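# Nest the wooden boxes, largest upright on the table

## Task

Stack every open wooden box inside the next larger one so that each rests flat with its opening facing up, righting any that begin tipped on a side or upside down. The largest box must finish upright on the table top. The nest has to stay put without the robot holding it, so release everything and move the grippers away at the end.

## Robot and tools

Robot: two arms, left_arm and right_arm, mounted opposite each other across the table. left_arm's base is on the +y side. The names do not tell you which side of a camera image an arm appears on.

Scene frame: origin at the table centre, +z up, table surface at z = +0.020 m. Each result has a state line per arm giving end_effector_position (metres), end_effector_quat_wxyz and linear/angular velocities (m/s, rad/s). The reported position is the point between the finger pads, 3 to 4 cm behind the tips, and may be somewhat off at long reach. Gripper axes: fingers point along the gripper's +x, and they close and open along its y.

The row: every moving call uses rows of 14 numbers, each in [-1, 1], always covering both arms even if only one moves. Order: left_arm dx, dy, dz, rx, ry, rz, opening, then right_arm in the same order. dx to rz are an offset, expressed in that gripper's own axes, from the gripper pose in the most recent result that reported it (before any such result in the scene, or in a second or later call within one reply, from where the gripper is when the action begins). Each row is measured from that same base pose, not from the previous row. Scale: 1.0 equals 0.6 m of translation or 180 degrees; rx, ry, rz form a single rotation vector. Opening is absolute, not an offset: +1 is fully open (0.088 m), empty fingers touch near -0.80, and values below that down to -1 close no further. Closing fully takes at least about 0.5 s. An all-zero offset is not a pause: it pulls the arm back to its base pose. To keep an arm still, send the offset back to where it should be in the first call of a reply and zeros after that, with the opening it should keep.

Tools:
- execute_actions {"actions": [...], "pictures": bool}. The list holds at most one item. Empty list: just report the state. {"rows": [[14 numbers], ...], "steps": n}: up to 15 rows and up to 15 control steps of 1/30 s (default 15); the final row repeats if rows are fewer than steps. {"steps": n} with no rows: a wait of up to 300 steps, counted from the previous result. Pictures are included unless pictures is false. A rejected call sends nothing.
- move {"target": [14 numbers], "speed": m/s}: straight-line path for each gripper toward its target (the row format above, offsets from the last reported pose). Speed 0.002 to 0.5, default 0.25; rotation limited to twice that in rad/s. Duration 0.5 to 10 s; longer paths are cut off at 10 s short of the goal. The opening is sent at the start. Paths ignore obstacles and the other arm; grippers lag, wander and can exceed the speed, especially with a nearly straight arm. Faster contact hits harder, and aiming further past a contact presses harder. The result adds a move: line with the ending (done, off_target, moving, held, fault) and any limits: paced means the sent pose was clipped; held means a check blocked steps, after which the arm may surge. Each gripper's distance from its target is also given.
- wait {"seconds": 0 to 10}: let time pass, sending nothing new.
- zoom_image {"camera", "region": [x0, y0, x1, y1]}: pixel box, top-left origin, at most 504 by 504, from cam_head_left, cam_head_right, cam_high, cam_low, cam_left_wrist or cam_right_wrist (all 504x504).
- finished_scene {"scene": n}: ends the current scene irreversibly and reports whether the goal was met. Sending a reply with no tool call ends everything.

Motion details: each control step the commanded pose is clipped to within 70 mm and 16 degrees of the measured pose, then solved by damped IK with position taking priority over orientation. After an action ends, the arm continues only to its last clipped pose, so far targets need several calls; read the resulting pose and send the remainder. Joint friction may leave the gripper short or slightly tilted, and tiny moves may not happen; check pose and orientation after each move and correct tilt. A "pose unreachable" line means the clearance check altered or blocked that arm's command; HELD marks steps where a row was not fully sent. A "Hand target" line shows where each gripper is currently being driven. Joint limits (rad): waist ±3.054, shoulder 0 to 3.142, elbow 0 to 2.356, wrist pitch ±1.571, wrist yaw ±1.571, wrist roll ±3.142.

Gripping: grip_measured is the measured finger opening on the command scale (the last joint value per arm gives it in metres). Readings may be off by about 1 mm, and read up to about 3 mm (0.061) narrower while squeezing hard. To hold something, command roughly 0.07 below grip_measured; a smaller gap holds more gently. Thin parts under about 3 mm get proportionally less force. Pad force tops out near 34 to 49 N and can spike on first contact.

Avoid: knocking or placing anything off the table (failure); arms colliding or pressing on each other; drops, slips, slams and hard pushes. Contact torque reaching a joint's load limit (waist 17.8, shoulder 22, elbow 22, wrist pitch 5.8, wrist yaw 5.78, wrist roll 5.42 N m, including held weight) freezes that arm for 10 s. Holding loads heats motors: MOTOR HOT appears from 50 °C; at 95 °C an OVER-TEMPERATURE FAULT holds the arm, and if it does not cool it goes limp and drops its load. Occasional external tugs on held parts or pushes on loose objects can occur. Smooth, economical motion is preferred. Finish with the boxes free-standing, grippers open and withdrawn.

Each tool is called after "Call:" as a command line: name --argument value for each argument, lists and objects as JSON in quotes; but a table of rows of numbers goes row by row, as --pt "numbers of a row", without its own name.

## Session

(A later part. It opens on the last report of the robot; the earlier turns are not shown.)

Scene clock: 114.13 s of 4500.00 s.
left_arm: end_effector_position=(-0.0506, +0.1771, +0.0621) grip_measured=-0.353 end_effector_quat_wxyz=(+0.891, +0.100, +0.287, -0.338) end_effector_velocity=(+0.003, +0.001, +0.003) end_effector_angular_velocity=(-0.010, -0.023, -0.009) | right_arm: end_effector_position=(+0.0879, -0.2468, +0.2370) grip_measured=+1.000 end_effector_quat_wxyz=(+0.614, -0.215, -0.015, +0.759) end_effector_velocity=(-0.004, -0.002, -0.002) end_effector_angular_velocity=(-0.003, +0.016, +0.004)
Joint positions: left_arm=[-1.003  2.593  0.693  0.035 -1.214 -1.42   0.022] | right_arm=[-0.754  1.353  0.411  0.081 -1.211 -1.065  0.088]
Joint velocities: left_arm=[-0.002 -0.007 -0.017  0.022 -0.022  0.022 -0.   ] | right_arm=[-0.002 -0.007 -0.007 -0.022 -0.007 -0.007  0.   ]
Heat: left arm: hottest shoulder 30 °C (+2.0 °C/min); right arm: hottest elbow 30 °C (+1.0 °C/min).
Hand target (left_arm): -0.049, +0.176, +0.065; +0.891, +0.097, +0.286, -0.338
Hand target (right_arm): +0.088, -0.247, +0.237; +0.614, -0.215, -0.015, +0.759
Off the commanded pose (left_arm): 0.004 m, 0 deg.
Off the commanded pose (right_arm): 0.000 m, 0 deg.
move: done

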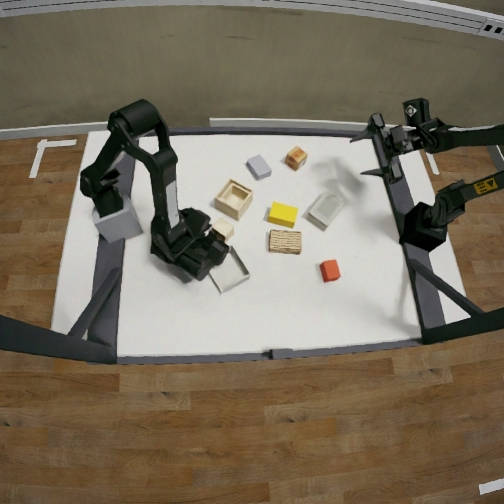

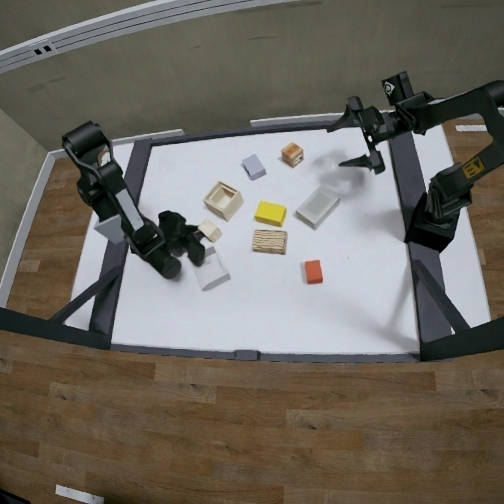

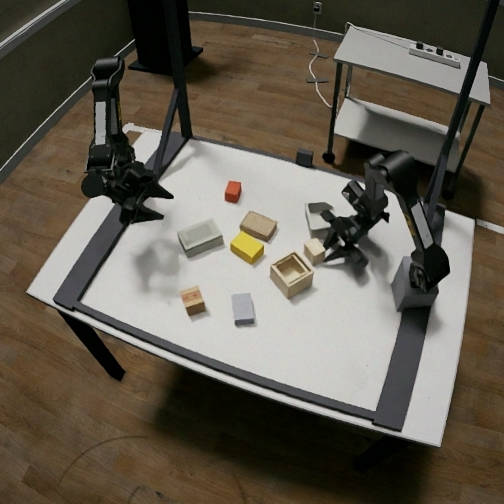

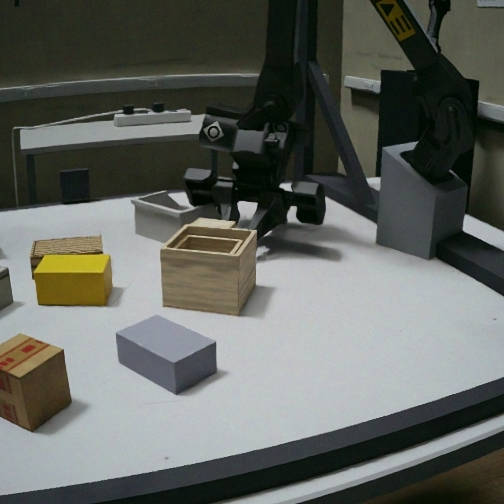

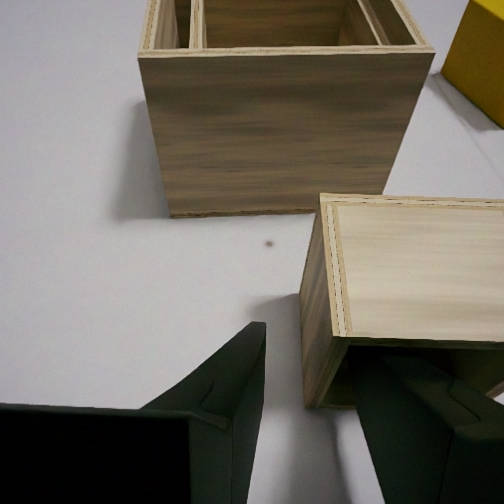

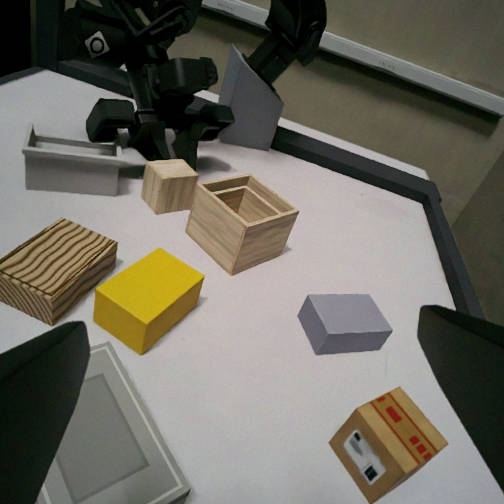

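Call:
move --target '[0,0,0,0,0,0,-0.9,0,0,0,0,0,0,1]'

Call:
move --target '[-0.11,0,0.157,0,0,0,-0.9,0,0,0,0,0,0,1]' --speed 0.12

Call:
move --target '[0.203,0.053,0.14,0,0.5,0,-0.9,0,0,0,0,0,0,1]'

Scene clock: 118.40 s of 4500.00 s.
left_arm: end_effector_position=(-0.0505, +0.1770, +0.0622) grip_measured=-0.768 end_effector_quat_wxyz=(+0.891, +0.100, +0.287, -0.338) end_effector_velocity=(+0.001, -0.001, +0.004) end_effector_angular_velocity=(-0.008, -0.023, -0.004) | right_arm: end_effector_position=(+0.0879, -0.2468, +0.2370) grip_measured=+1.000 end_effector_quat_wxyz=(+0.614, -0.215, -0.015, +0.759) end_effector_velocity=(-0.004, +0.001, -0.000) end_effector_angular_velocity=(+0.002, +0.002, +0.014)
Joint positions: left_arm=[-1.003  2.593  0.692  0.038 -1.215 -1.417  0.001] | right_arm=[-0.754  1.353  0.411  0.081 -1.211 -1.065  0.088]
Joint velocities: left_arm=[-0.002 -0.002  0.002 -0.007 -0.022  0.007 -0.   ] | right_arm=[ 0.007 -0.002 -0.002 -0.007 -0.007 -0.007  0.   ]
Heat: left arm: hottest shoulder 31 °C (+3.0 °C/min); right arm: hottest elbow 30 °C (+1.0 °C/min).
Hand target (left_arm): -0.051, +0.177, +0.062; +0.891, +0.100, +0.287, -0.338
Hand target (right_arm): +0.088, -0.247, +0.237; +0.614, -0.215, -0.015, +0.759
Off the commanded pose (left_arm): 0.000 m, 0 deg.
Off the commanded pose (right_arm): 0.000 m, 0 deg.
After step 90, 0.57 s passed at rest.
move: done

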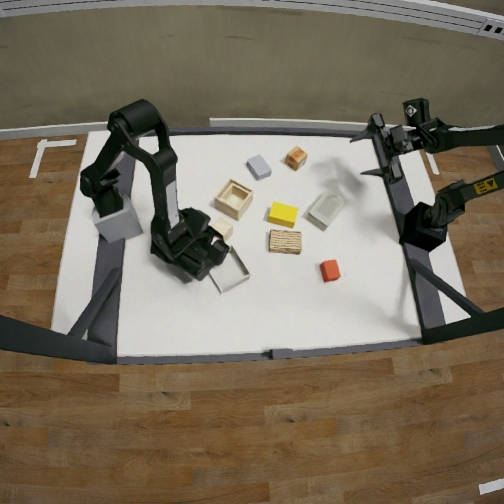

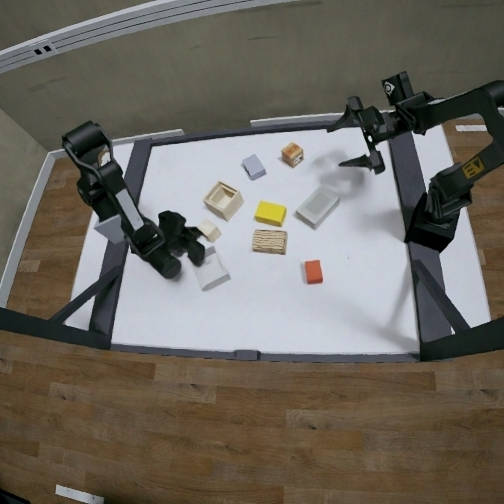

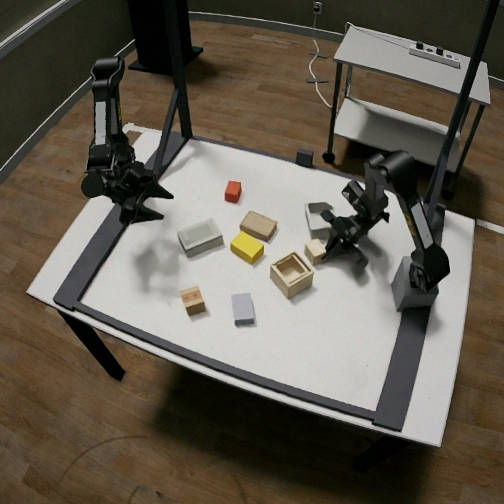

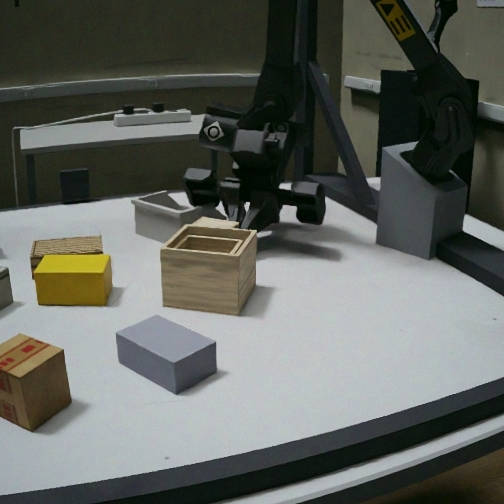

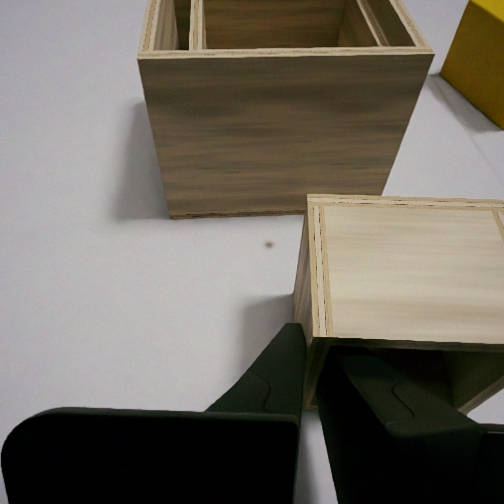

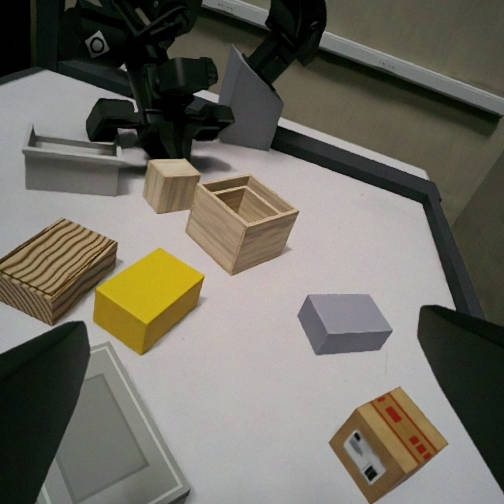

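Scene clock: 119.77 s of 4500.00 s.
left_arm: end_effector_position=(-0.0452, +0.1799, +0.1732) grip_measured=-0.768 end_effector_quat_wxyz=(+0.891, +0.108, +0.281, -0.338) end_effector_velocity=(+0.001, +0.001, +0.004) end_effector_angular_velocity=(+0.006, -0.021, -0.009) | right_arm: end_effector_position=(+0.0879, -0.2468, +0.2370) grip_measured=+1.000 end_effector_quat_wxyz=(+0.614, -0.215, -0.015, +0.759) end_effector_velocity=(+0.001, -0.001, +0.001) end_effector_angular_velocity=(+0.009, -0.011, +0.000)
Joint positions: left_arm=[-1.113  2.227  0.827 -0.733 -1.173 -1.687  0.001] | right_arm=[-0.754  1.353  0.411  0.081 -1.211 -1.065  0.088]
Joint velocities: left_arm=[-0.007 -0.002  0.007 -0.037 -0.007 -0.007 -0.   ] | right_arm=[-0.007 -0.002 -0.002  0.007 -0.007 -0.007  0.   ]
Heat: left arm: hottest shoulder 31 °C (+3.0 °C/min); right arm: hottest elbow 30 °C (+1.0 °C/min).
Hand target (left_arm): -0.047, +0.178, +0.177; +0.891, +0.099, +0.286, -0.339
Hand target (right_arm): +0.088, -0.247, +0.237; +0.614, -0.215, -0.015, +0.759
Off the commanded pose (left_arm): 0.006 m, 1 deg.
Off the commanded pose (right_arm): 0.000 m, 0 deg.
move: done

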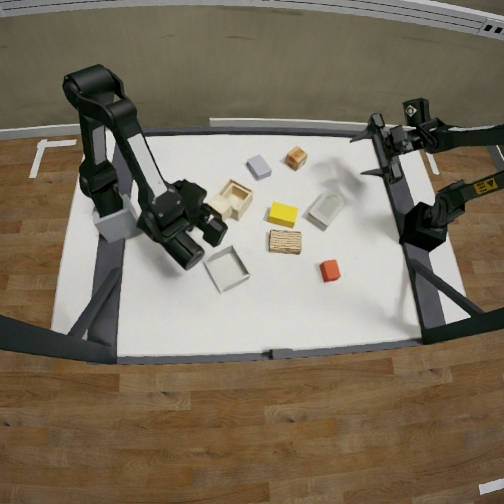

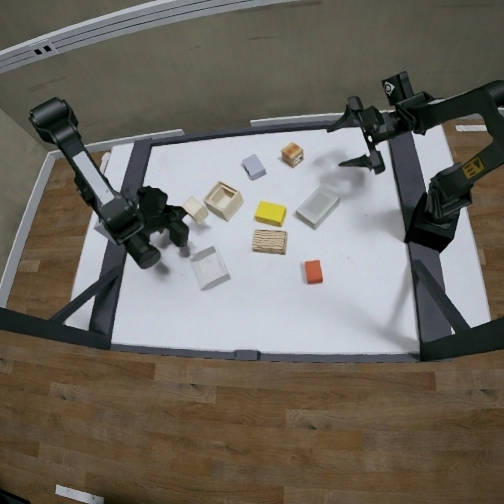

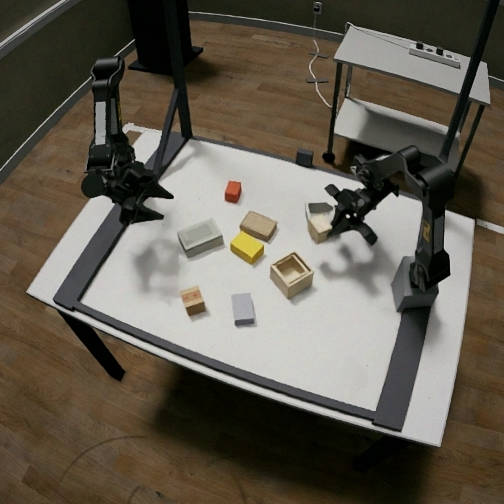

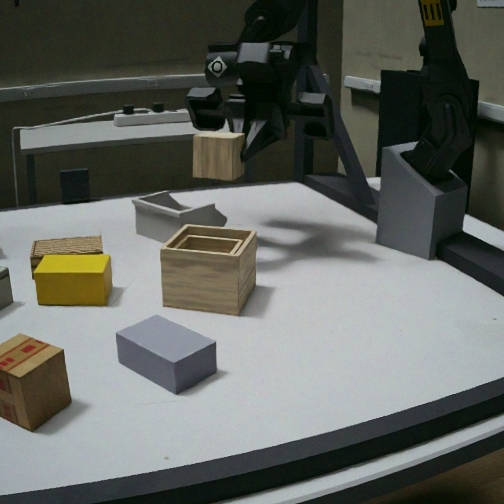

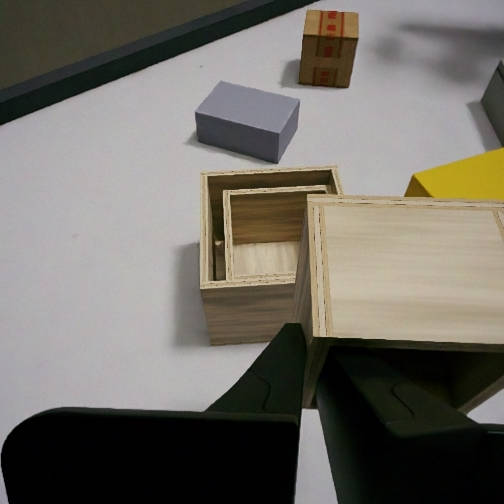

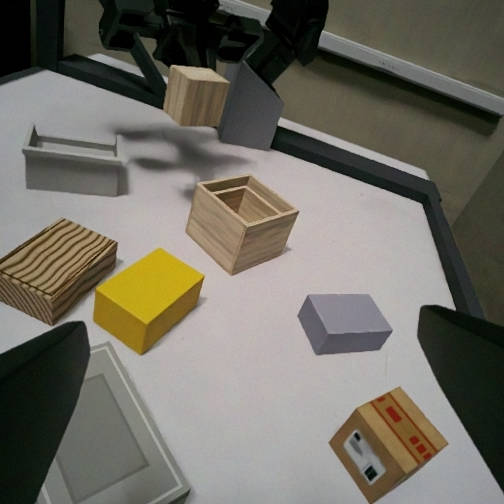

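Scene clock: 123.30 s of 4500.00 s.
left_arm: end_effector_position=(+0.0873, +0.1087, +0.1719) grip_measured=-0.768 end_effector_quat_wxyz=(+0.432, +0.309, +0.830, -0.171) end_effector_velocity=(+0.004, +0.003, +0.003) end_effector_angular_velocity=(+0.005, -0.016, -0.023) | right_arm: end_effector_position=(+0.0879, -0.2468, +0.2370) grip_measured=+1.000 end_effector_quat_wxyz=(+0.614, -0.215, -0.015, +0.759) end_effector_velocity=(-0.002, -0.000, -0.001) end_effector_angular_velocity=(+0.001, +0.007, +0.009)
Joint positions: left_arm=[-0.176  2.395  1.841 -1.572 -0.079 -0.789  0.001] | right_arm=[-0.754  1.353  0.411  0.081 -1.211 -1.065  0.088]
Joint velocities: left_arm=[-0.002 -0.002  0.007 -0.022 -0.022  0.007 -0.   ] | right_arm=[ 0.002  0.002 -0.002 -0.007 -0.007 -0.007  0.   ]
Heat: left arm: hottest shoulder 31 °C (+3.0 °C/min); right arm: hottest elbow 30 °C (+1.0 °C/min).
Hand target (left_arm): +0.085, +0.108, +0.169; +0.426, +0.313, +0.831, -0.170
Hand target (right_arm): +0.088, -0.247, +0.237; +0.614, -0.215, -0.015, +0.759
Off the commanded pose (left_arm): 0.003 m, 1 deg.
Off the commanded pose (right_arm): 0.000 m, 0 deg.
joint sent to its limit (left arm) — the command would take joint 4 (wrist pitch) past its lower limit, so that joint was sent only as far as its limit.
move: done

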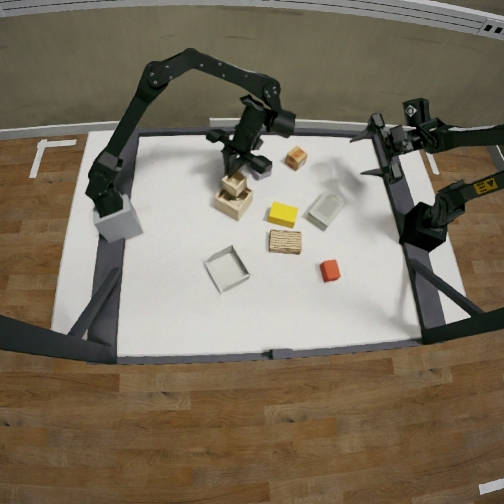

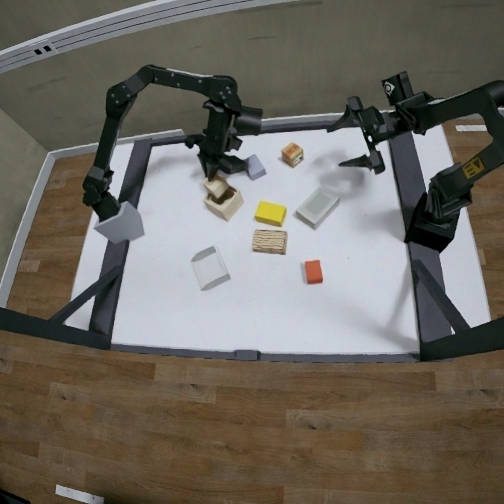

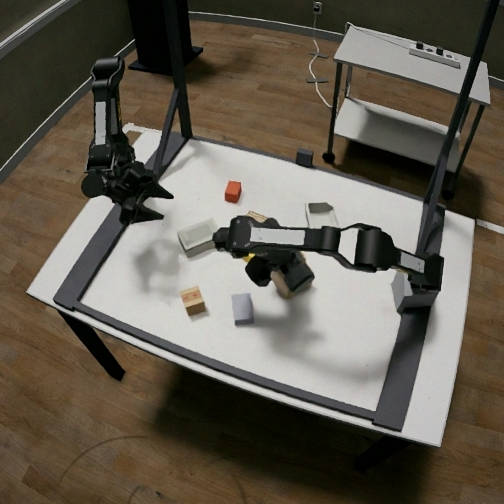

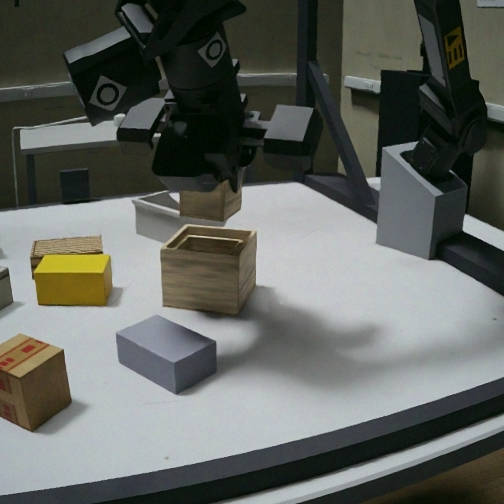

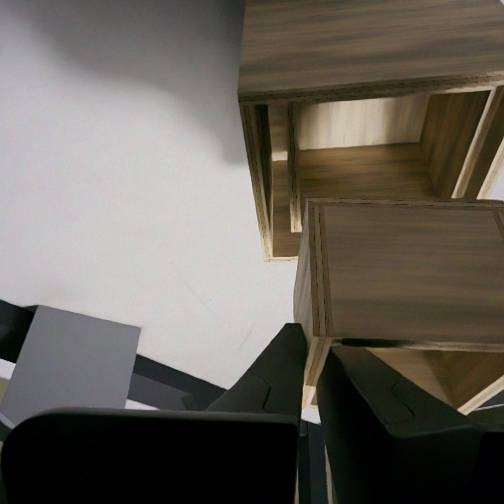

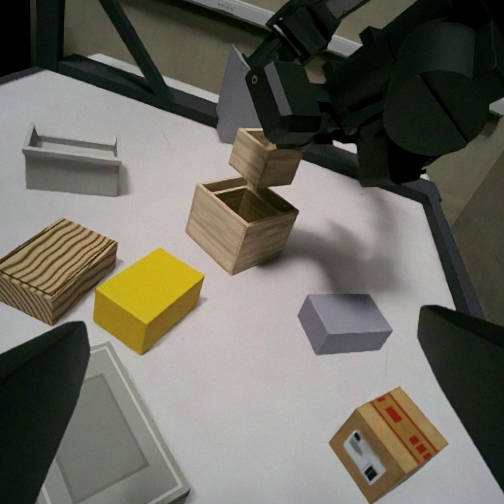

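Call:
move --target '[0.033,-0.005,0.019,-0.027,0,-0.019,-0.9,0,0,0,0,0,0,1]' --speed 0.05

Call:
zoom_image --camera "cam_head_right" --region '[180, 140, 270, 230]'

Call:
zoom_image --camera "cam_right_wrist" --region '[160, 100, 340, 280]'

Scene clock: 127.53 s of 4500.00 s.
left_arm: end_effector_position=(+0.0820, +0.1065, +0.1465) grip_measured=-0.768 end_effector_quat_wxyz=(+0.439, +0.272, +0.844, -0.149) end_effector_velocity=(+0.000, +0.005, +0.002) end_effector_angular_velocity=(+0.021, -0.005, -0.009) | right_arm: end_effector_position=(+0.0879, -0.2468, +0.2370) grip_measured=+1.000 end_effector_quat_wxyz=(+0.614, -0.215, -0.015, +0.759) end_effector_velocity=(+0.001, -0.000, -0.000) end_effector_angular_velocity=(-0.000, -0.016, -0.005)
Joint positions: left_arm=[-0.145  2.396  1.755 -1.449 -0.06  -0.837  0.001] | right_arm=[-0.754  1.353  0.411  0.081 -1.211 -1.065  0.088]
Joint velocities: left_arm=[-0.002 -0.002 -0.002 -0.022 -0.007 -0.007  0.   ] | right_arm=[-0.002 -0.002 -0.002  0.007  0.007 -0.007  0.   ]
Heat: left arm: hottest shoulder 31 °C (+2.0 °C/min); right arm: hottest elbow 30 °C (+0.0 °C/min).
Hand target (left_arm): +0.083, +0.107, +0.149; +0.439, +0.265, +0.845, -0.148
Hand target (right_arm): +0.088, -0.247, +0.237; +0.614, -0.215, -0.015, +0.759
Off the commanded pose (left_arm): 0.003 m, 1 deg.
Off the commanded pose (right_arm): 0.000 m, 0 deg.
move: done

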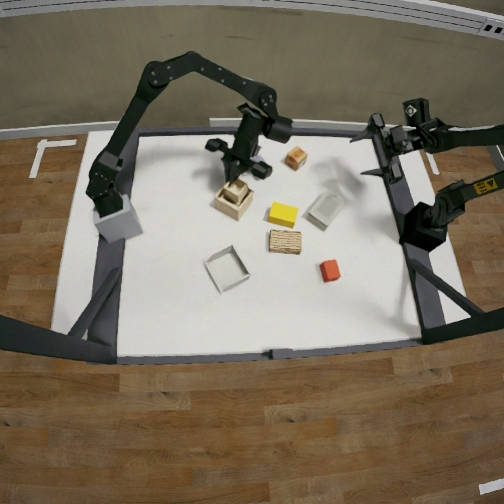

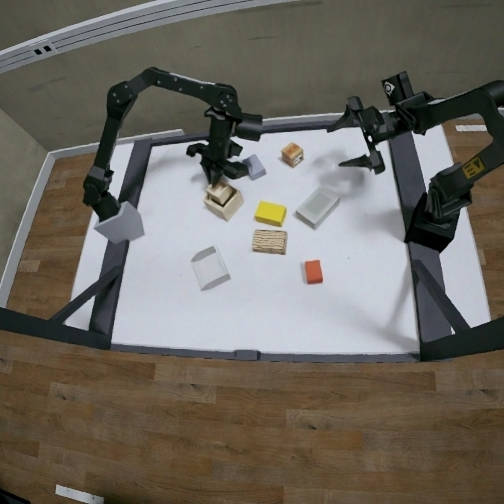

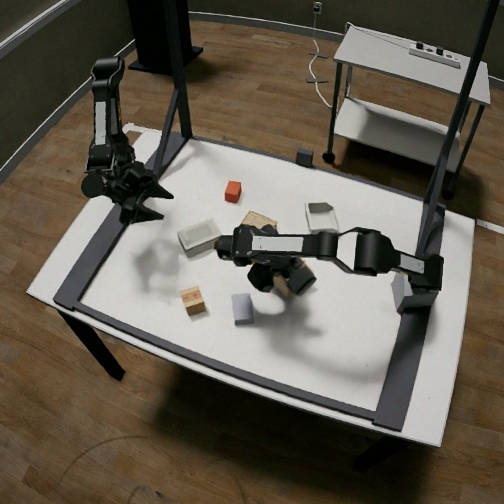

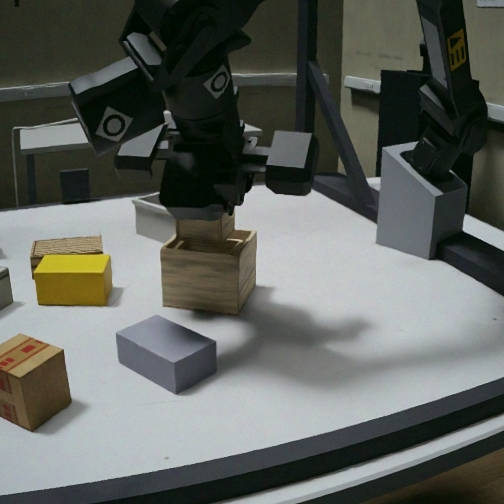

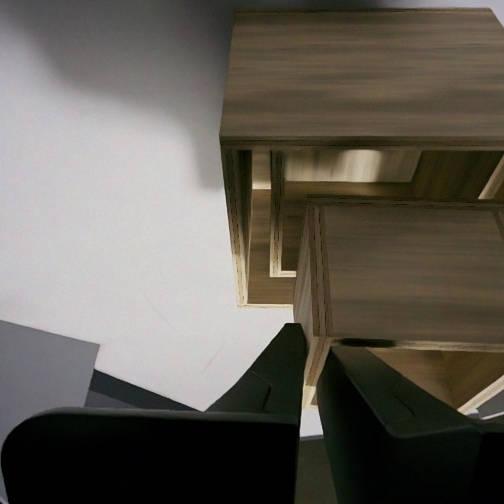

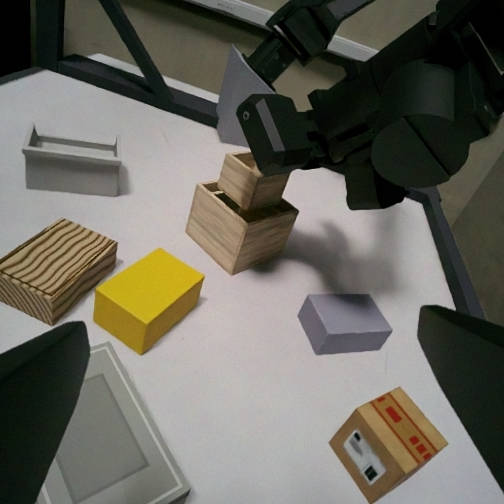

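Region (180, 140, 270, 230) of cam_head_right's 504x504 image, scaled by 5.600, with more detail than that image has.

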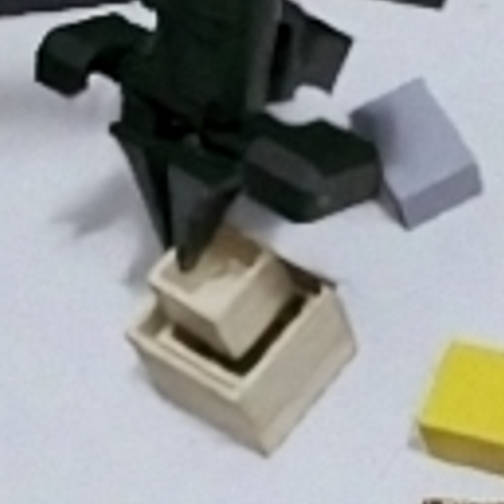

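Region (160, 100, 340, 280) of cam_right_wrist's 504x504 image, scaled by 2.800, with more detail than that image has.

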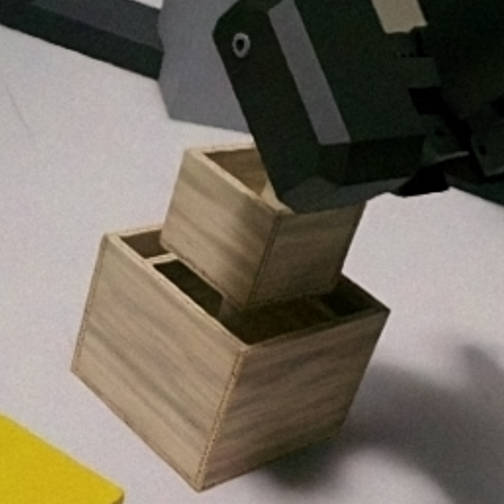

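Call:
move --target '[0.01,0,0.015,0,0,0,-0.9,0,0,0,0,0,0,1]' --speed 0.03

Call:
zoom_image --camera "cam_head_right" --region '[180, 140, 270, 230]'

Scene clock: 131.67 s of 4500.00 s.
left_arm: end_effector_position=(+0.0858, +0.1054, +0.1413) grip_measured=-0.768 end_effector_quat_wxyz=(+0.440, +0.267, +0.844, -0.149) end_effector_velocity=(+0.003, +0.001, +0.001) end_effector_angular_velocity=(-0.002, -0.018, -0.018) | right_arm: end_effector_position=(+0.0879, -0.2468, +0.2370) grip_measured=+1.000 end_effector_quat_wxyz=(+0.614, -0.215, -0.015, +0.759) end_effector_velocity=(-0.000, -0.000, +0.001) end_effector_angular_velocity=(+0.009, -0.011, +0.005)
Joint positions: left_arm=[-0.131  2.401  1.755 -1.436 -0.064 -0.828  0.001] | right_arm=[-0.754  1.353  0.411  0.081 -1.211 -1.065  0.088]
Joint velocities: left_arm=[-0.002 -0.002  0.002 -0.007 -0.022  0.007 -0.   ] | right_arm=[-0.002 -0.002 -0.002  0.007 -0.007 -0.007  0.   ]
Heat: left arm: hottest shoulder 32 °C (+3.0 °C/min); right arm: hottest elbow 30 °C (+0.0 °C/min).
Hand target (left_arm): +0.085, +0.104, +0.136; +0.438, +0.272, +0.844, -0.149
Hand target (right_arm): +0.088, -0.247, +0.237; +0.614, -0.215, -0.015, +0.759
Off the commanded pose (left_arm): 0.005 m, 1 deg.
Off the commanded pose (right_arm): 0.000 m, 0 deg.
After step 90, 0.40 s passed at rest.
move: done

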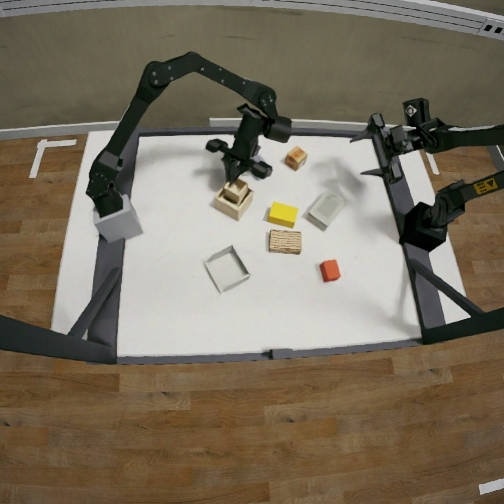

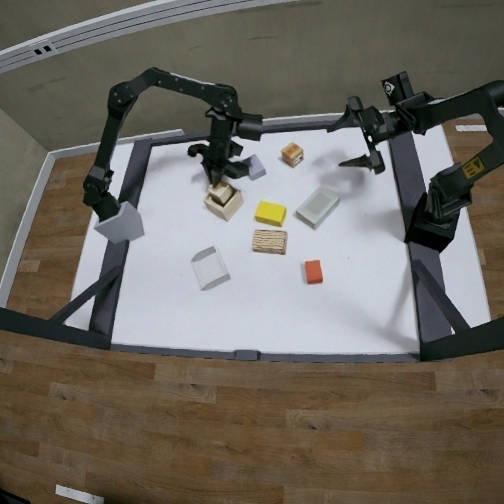

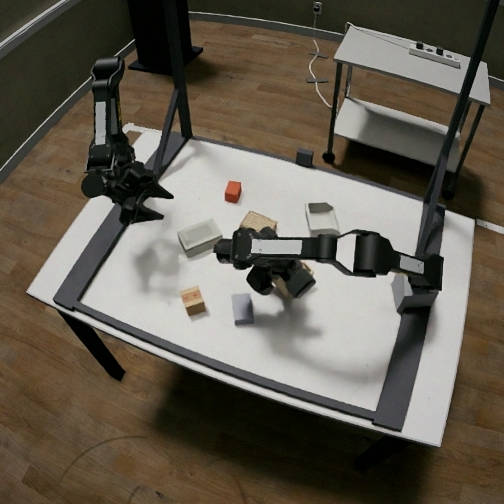

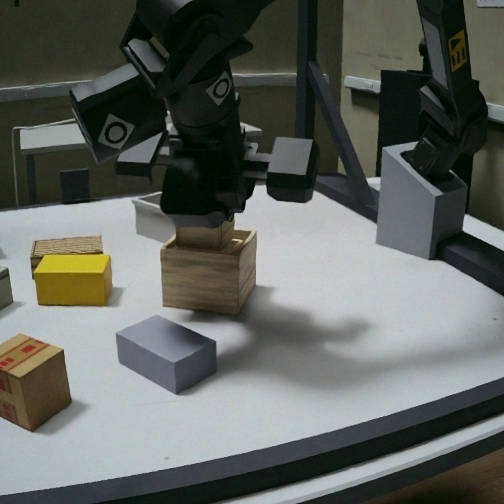

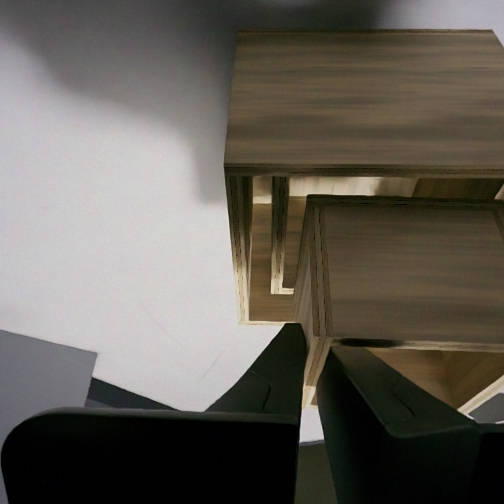

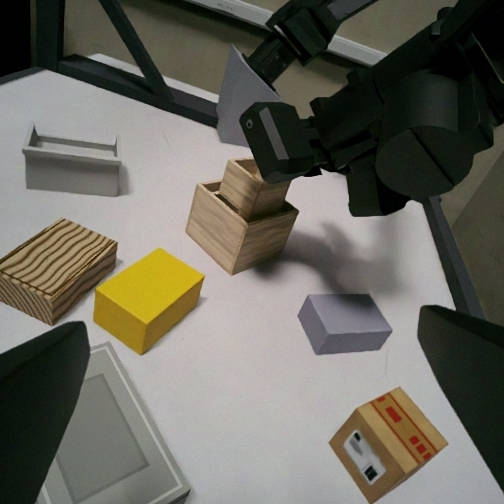

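Region (180, 140, 270, 230) of cam_head_right's 504x504 image, scaled by 5.600, with more detail than that image has.

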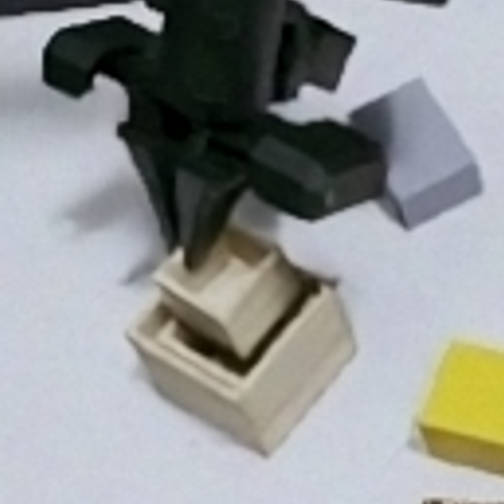

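Descend 2.5 cm, −y 3 mm.

Call:
move --target '[0.036,-0.005,0.022,0,0,0,-0.9,0,0,0,0,0,0,1]' --speed 0.02

Call:
zoom_image --camera "cam_head_right" --region '[180, 140, 270, 230]'

Scene clock: 134.77 s of 4500.00 s.
left_arm: end_effector_position=(+0.0858, +0.1015, +0.1312) grip_measured=-0.768 end_effector_quat_wxyz=(+0.444, +0.258, +0.844, -0.156) end_effector_velocity=(+0.000, +0.005, +0.002) end_effector_angular_velocity=(+0.021, -0.005, -0.009) | right_arm: end_effector_position=(+0.0879, -0.2468, +0.2370) grip_measured=+1.000 end_effector_quat_wxyz=(+0.614, -0.215, -0.015, +0.759) end_effector_velocity=(+0.000, -0.001, -0.002) end_effector_angular_velocity=(-0.008, +0.002, -0.006)
Joint positions: left_arm=[-0.12   2.407  1.736 -1.386 -0.066 -0.817  0.001] | right_arm=[-0.754  1.353  0.411  0.081 -1.211 -1.065  0.088]
Joint velocities: left_arm=[-0.002 -0.002 -0.002 -0.022 -0.007 -0.007 -0.   ] | right_arm=[-0.002  0.002 -0.002 -0.007  0.007 -0.007  0.   ]
Heat: left arm: hottest shoulder 32 °C (+3.0 °C/min); right arm: hottest elbow 30 °C (+0.0 °C/min).
Hand target (left_arm): +0.083, +0.104, +0.117; +0.439, +0.267, +0.844, -0.150
Hand target (right_arm): +0.088, -0.247, +0.237; +0.614, -0.215, -0.015, +0.759
Off the commanded pose (left_arm): 0.016 m, 1 deg.
Off the commanded pose (right_arm): 0.000 m, 0 deg.
move: off_target (left_arm)

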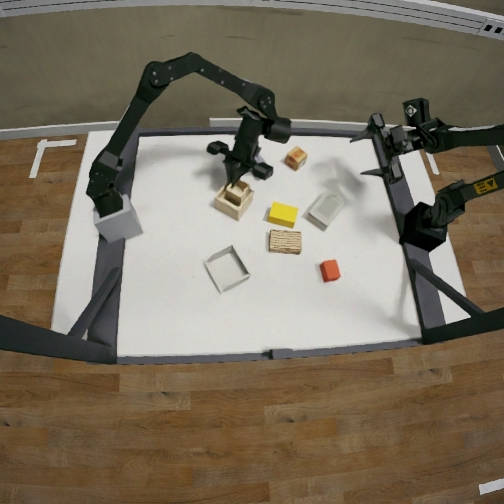

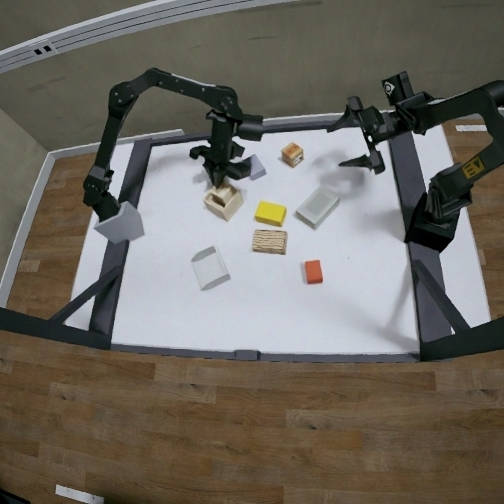

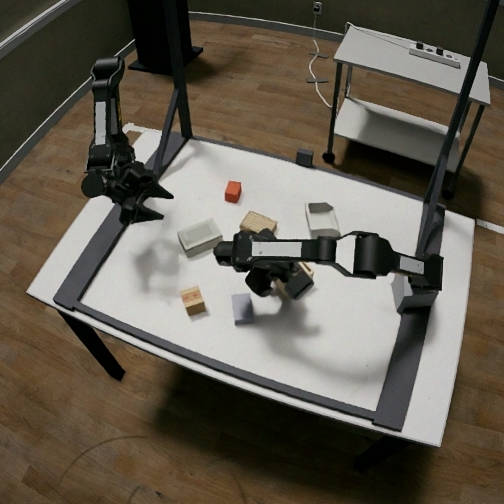

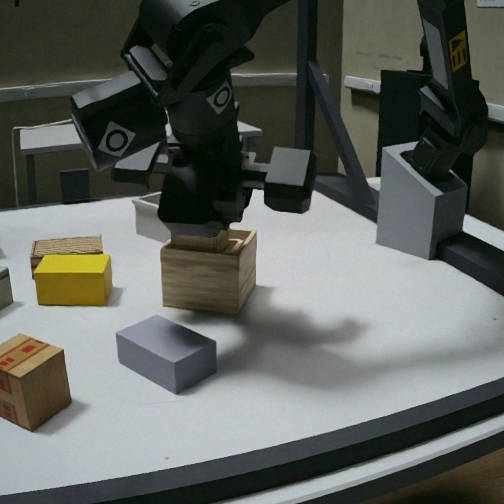

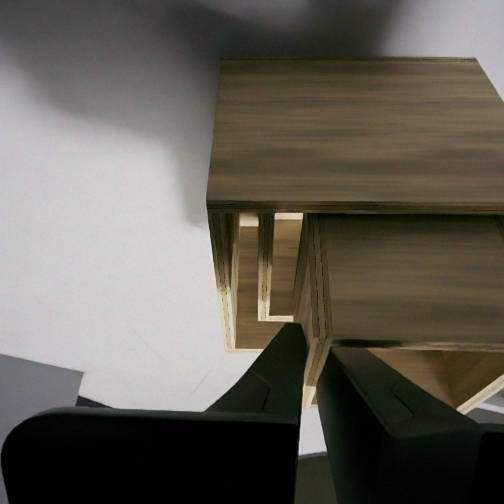

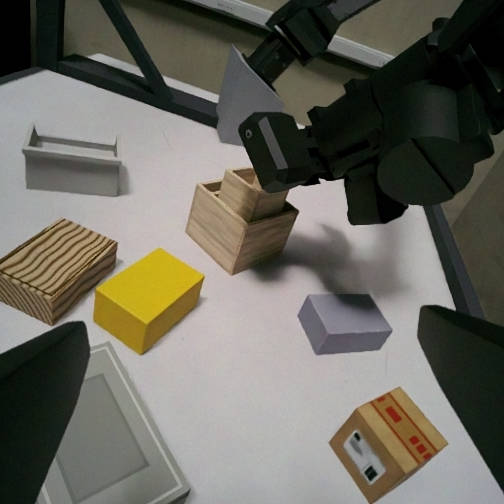

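Region (180, 140, 270, 230) of cam_head_right's 504x504 image, scaled by 5.600, with more detail than that image has.

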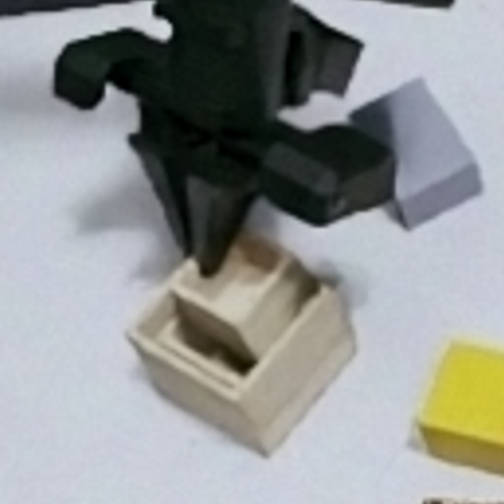

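Call:
move --target '[0.001,0.007,-0.016,0,0.003,0.006,-0.9,0,0,0,0,0,0,1]' --speed 0.02

Call:
zoom_image --camera "cam_head_right" --region '[180, 140, 270, 230]'

Scene clock: 137.97 s of 4500.00 s.
left_arm: end_effector_position=(+0.0802, +0.1084, +0.1312) grip_measured=-0.768 end_effector_quat_wxyz=(+0.439, +0.270, +0.844, -0.150) end_effector_velocity=(+0.000, -0.001, -0.000) end_effector_angular_velocity=(-0.004, -0.011, +0.005) | right_arm: end_effector_position=(+0.0879, -0.2468, +0.2370) grip_measured=+1.000 end_effector_quat_wxyz=(+0.614, -0.215, -0.015, +0.759) end_effector_velocity=(+0.001, -0.001, +0.001) end_effector_angular_velocity=(+0.007, +0.002, -0.004)
Joint positions: left_arm=[-0.13   2.404  1.711 -1.393 -0.066 -0.823  0.001] | right_arm=[-0.754  1.353  0.411  0.081 -1.211 -1.065  0.088]
Joint velocities: left_arm=[-0.002 -0.002 -0.002  0.007 -0.007 -0.007 -0.   ] | right_arm=[-0.007 -0.002 -0.002  0.007 -0.007  0.007  0.   ]
Heat: left arm: hottest shoulder 32 °C (+3.0 °C/min); right arm: hottest elbow 31 °C (+1.0 °C/min).
Hand target (left_arm): +0.081, +0.110, +0.136; +0.442, +0.267, +0.843, -0.150
Hand target (right_arm): +0.088, -0.247, +0.237; +0.614, -0.215, -0.015, +0.759
Off the commanded pose (left_arm): 0.005 m, 0 deg.
Off the commanded pose (right_arm): 0.000 m, 0 deg.
move: done

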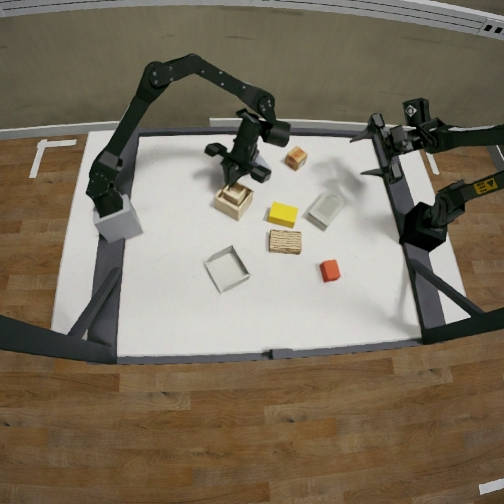

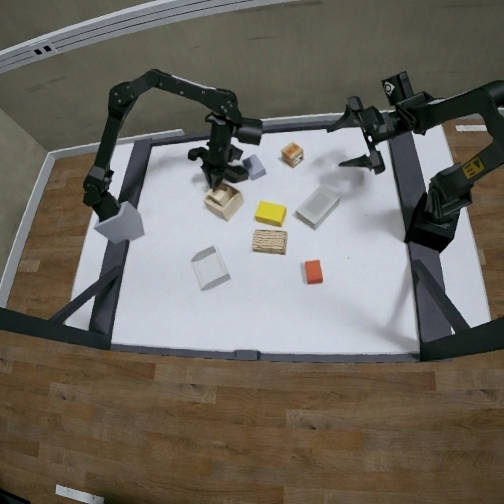

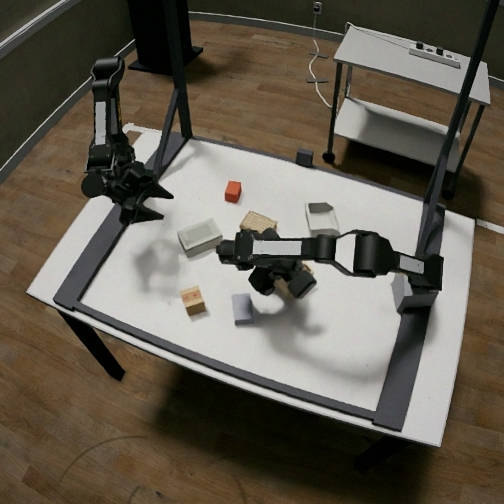

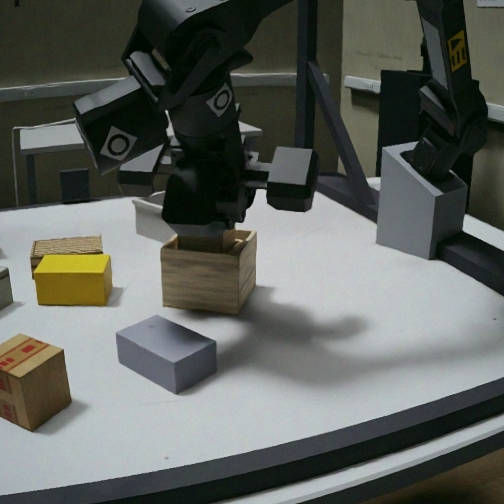

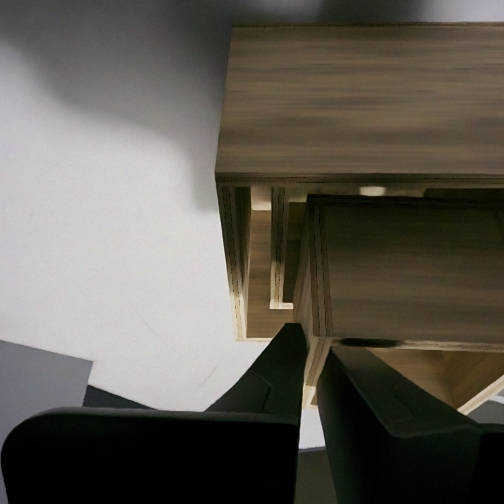

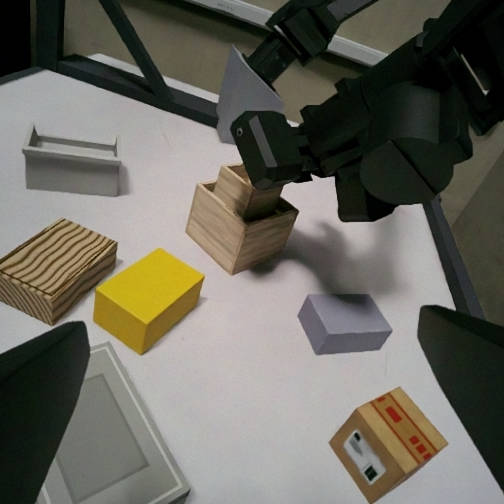

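Region (180, 140, 270, 230) of cam_head_right's 504x504 image, scaled by 5.600, with more detail than that image has.

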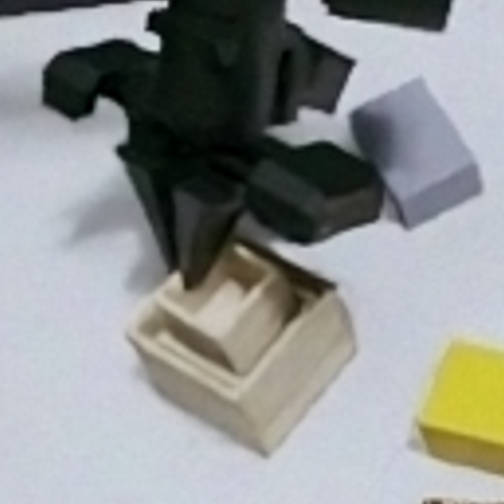

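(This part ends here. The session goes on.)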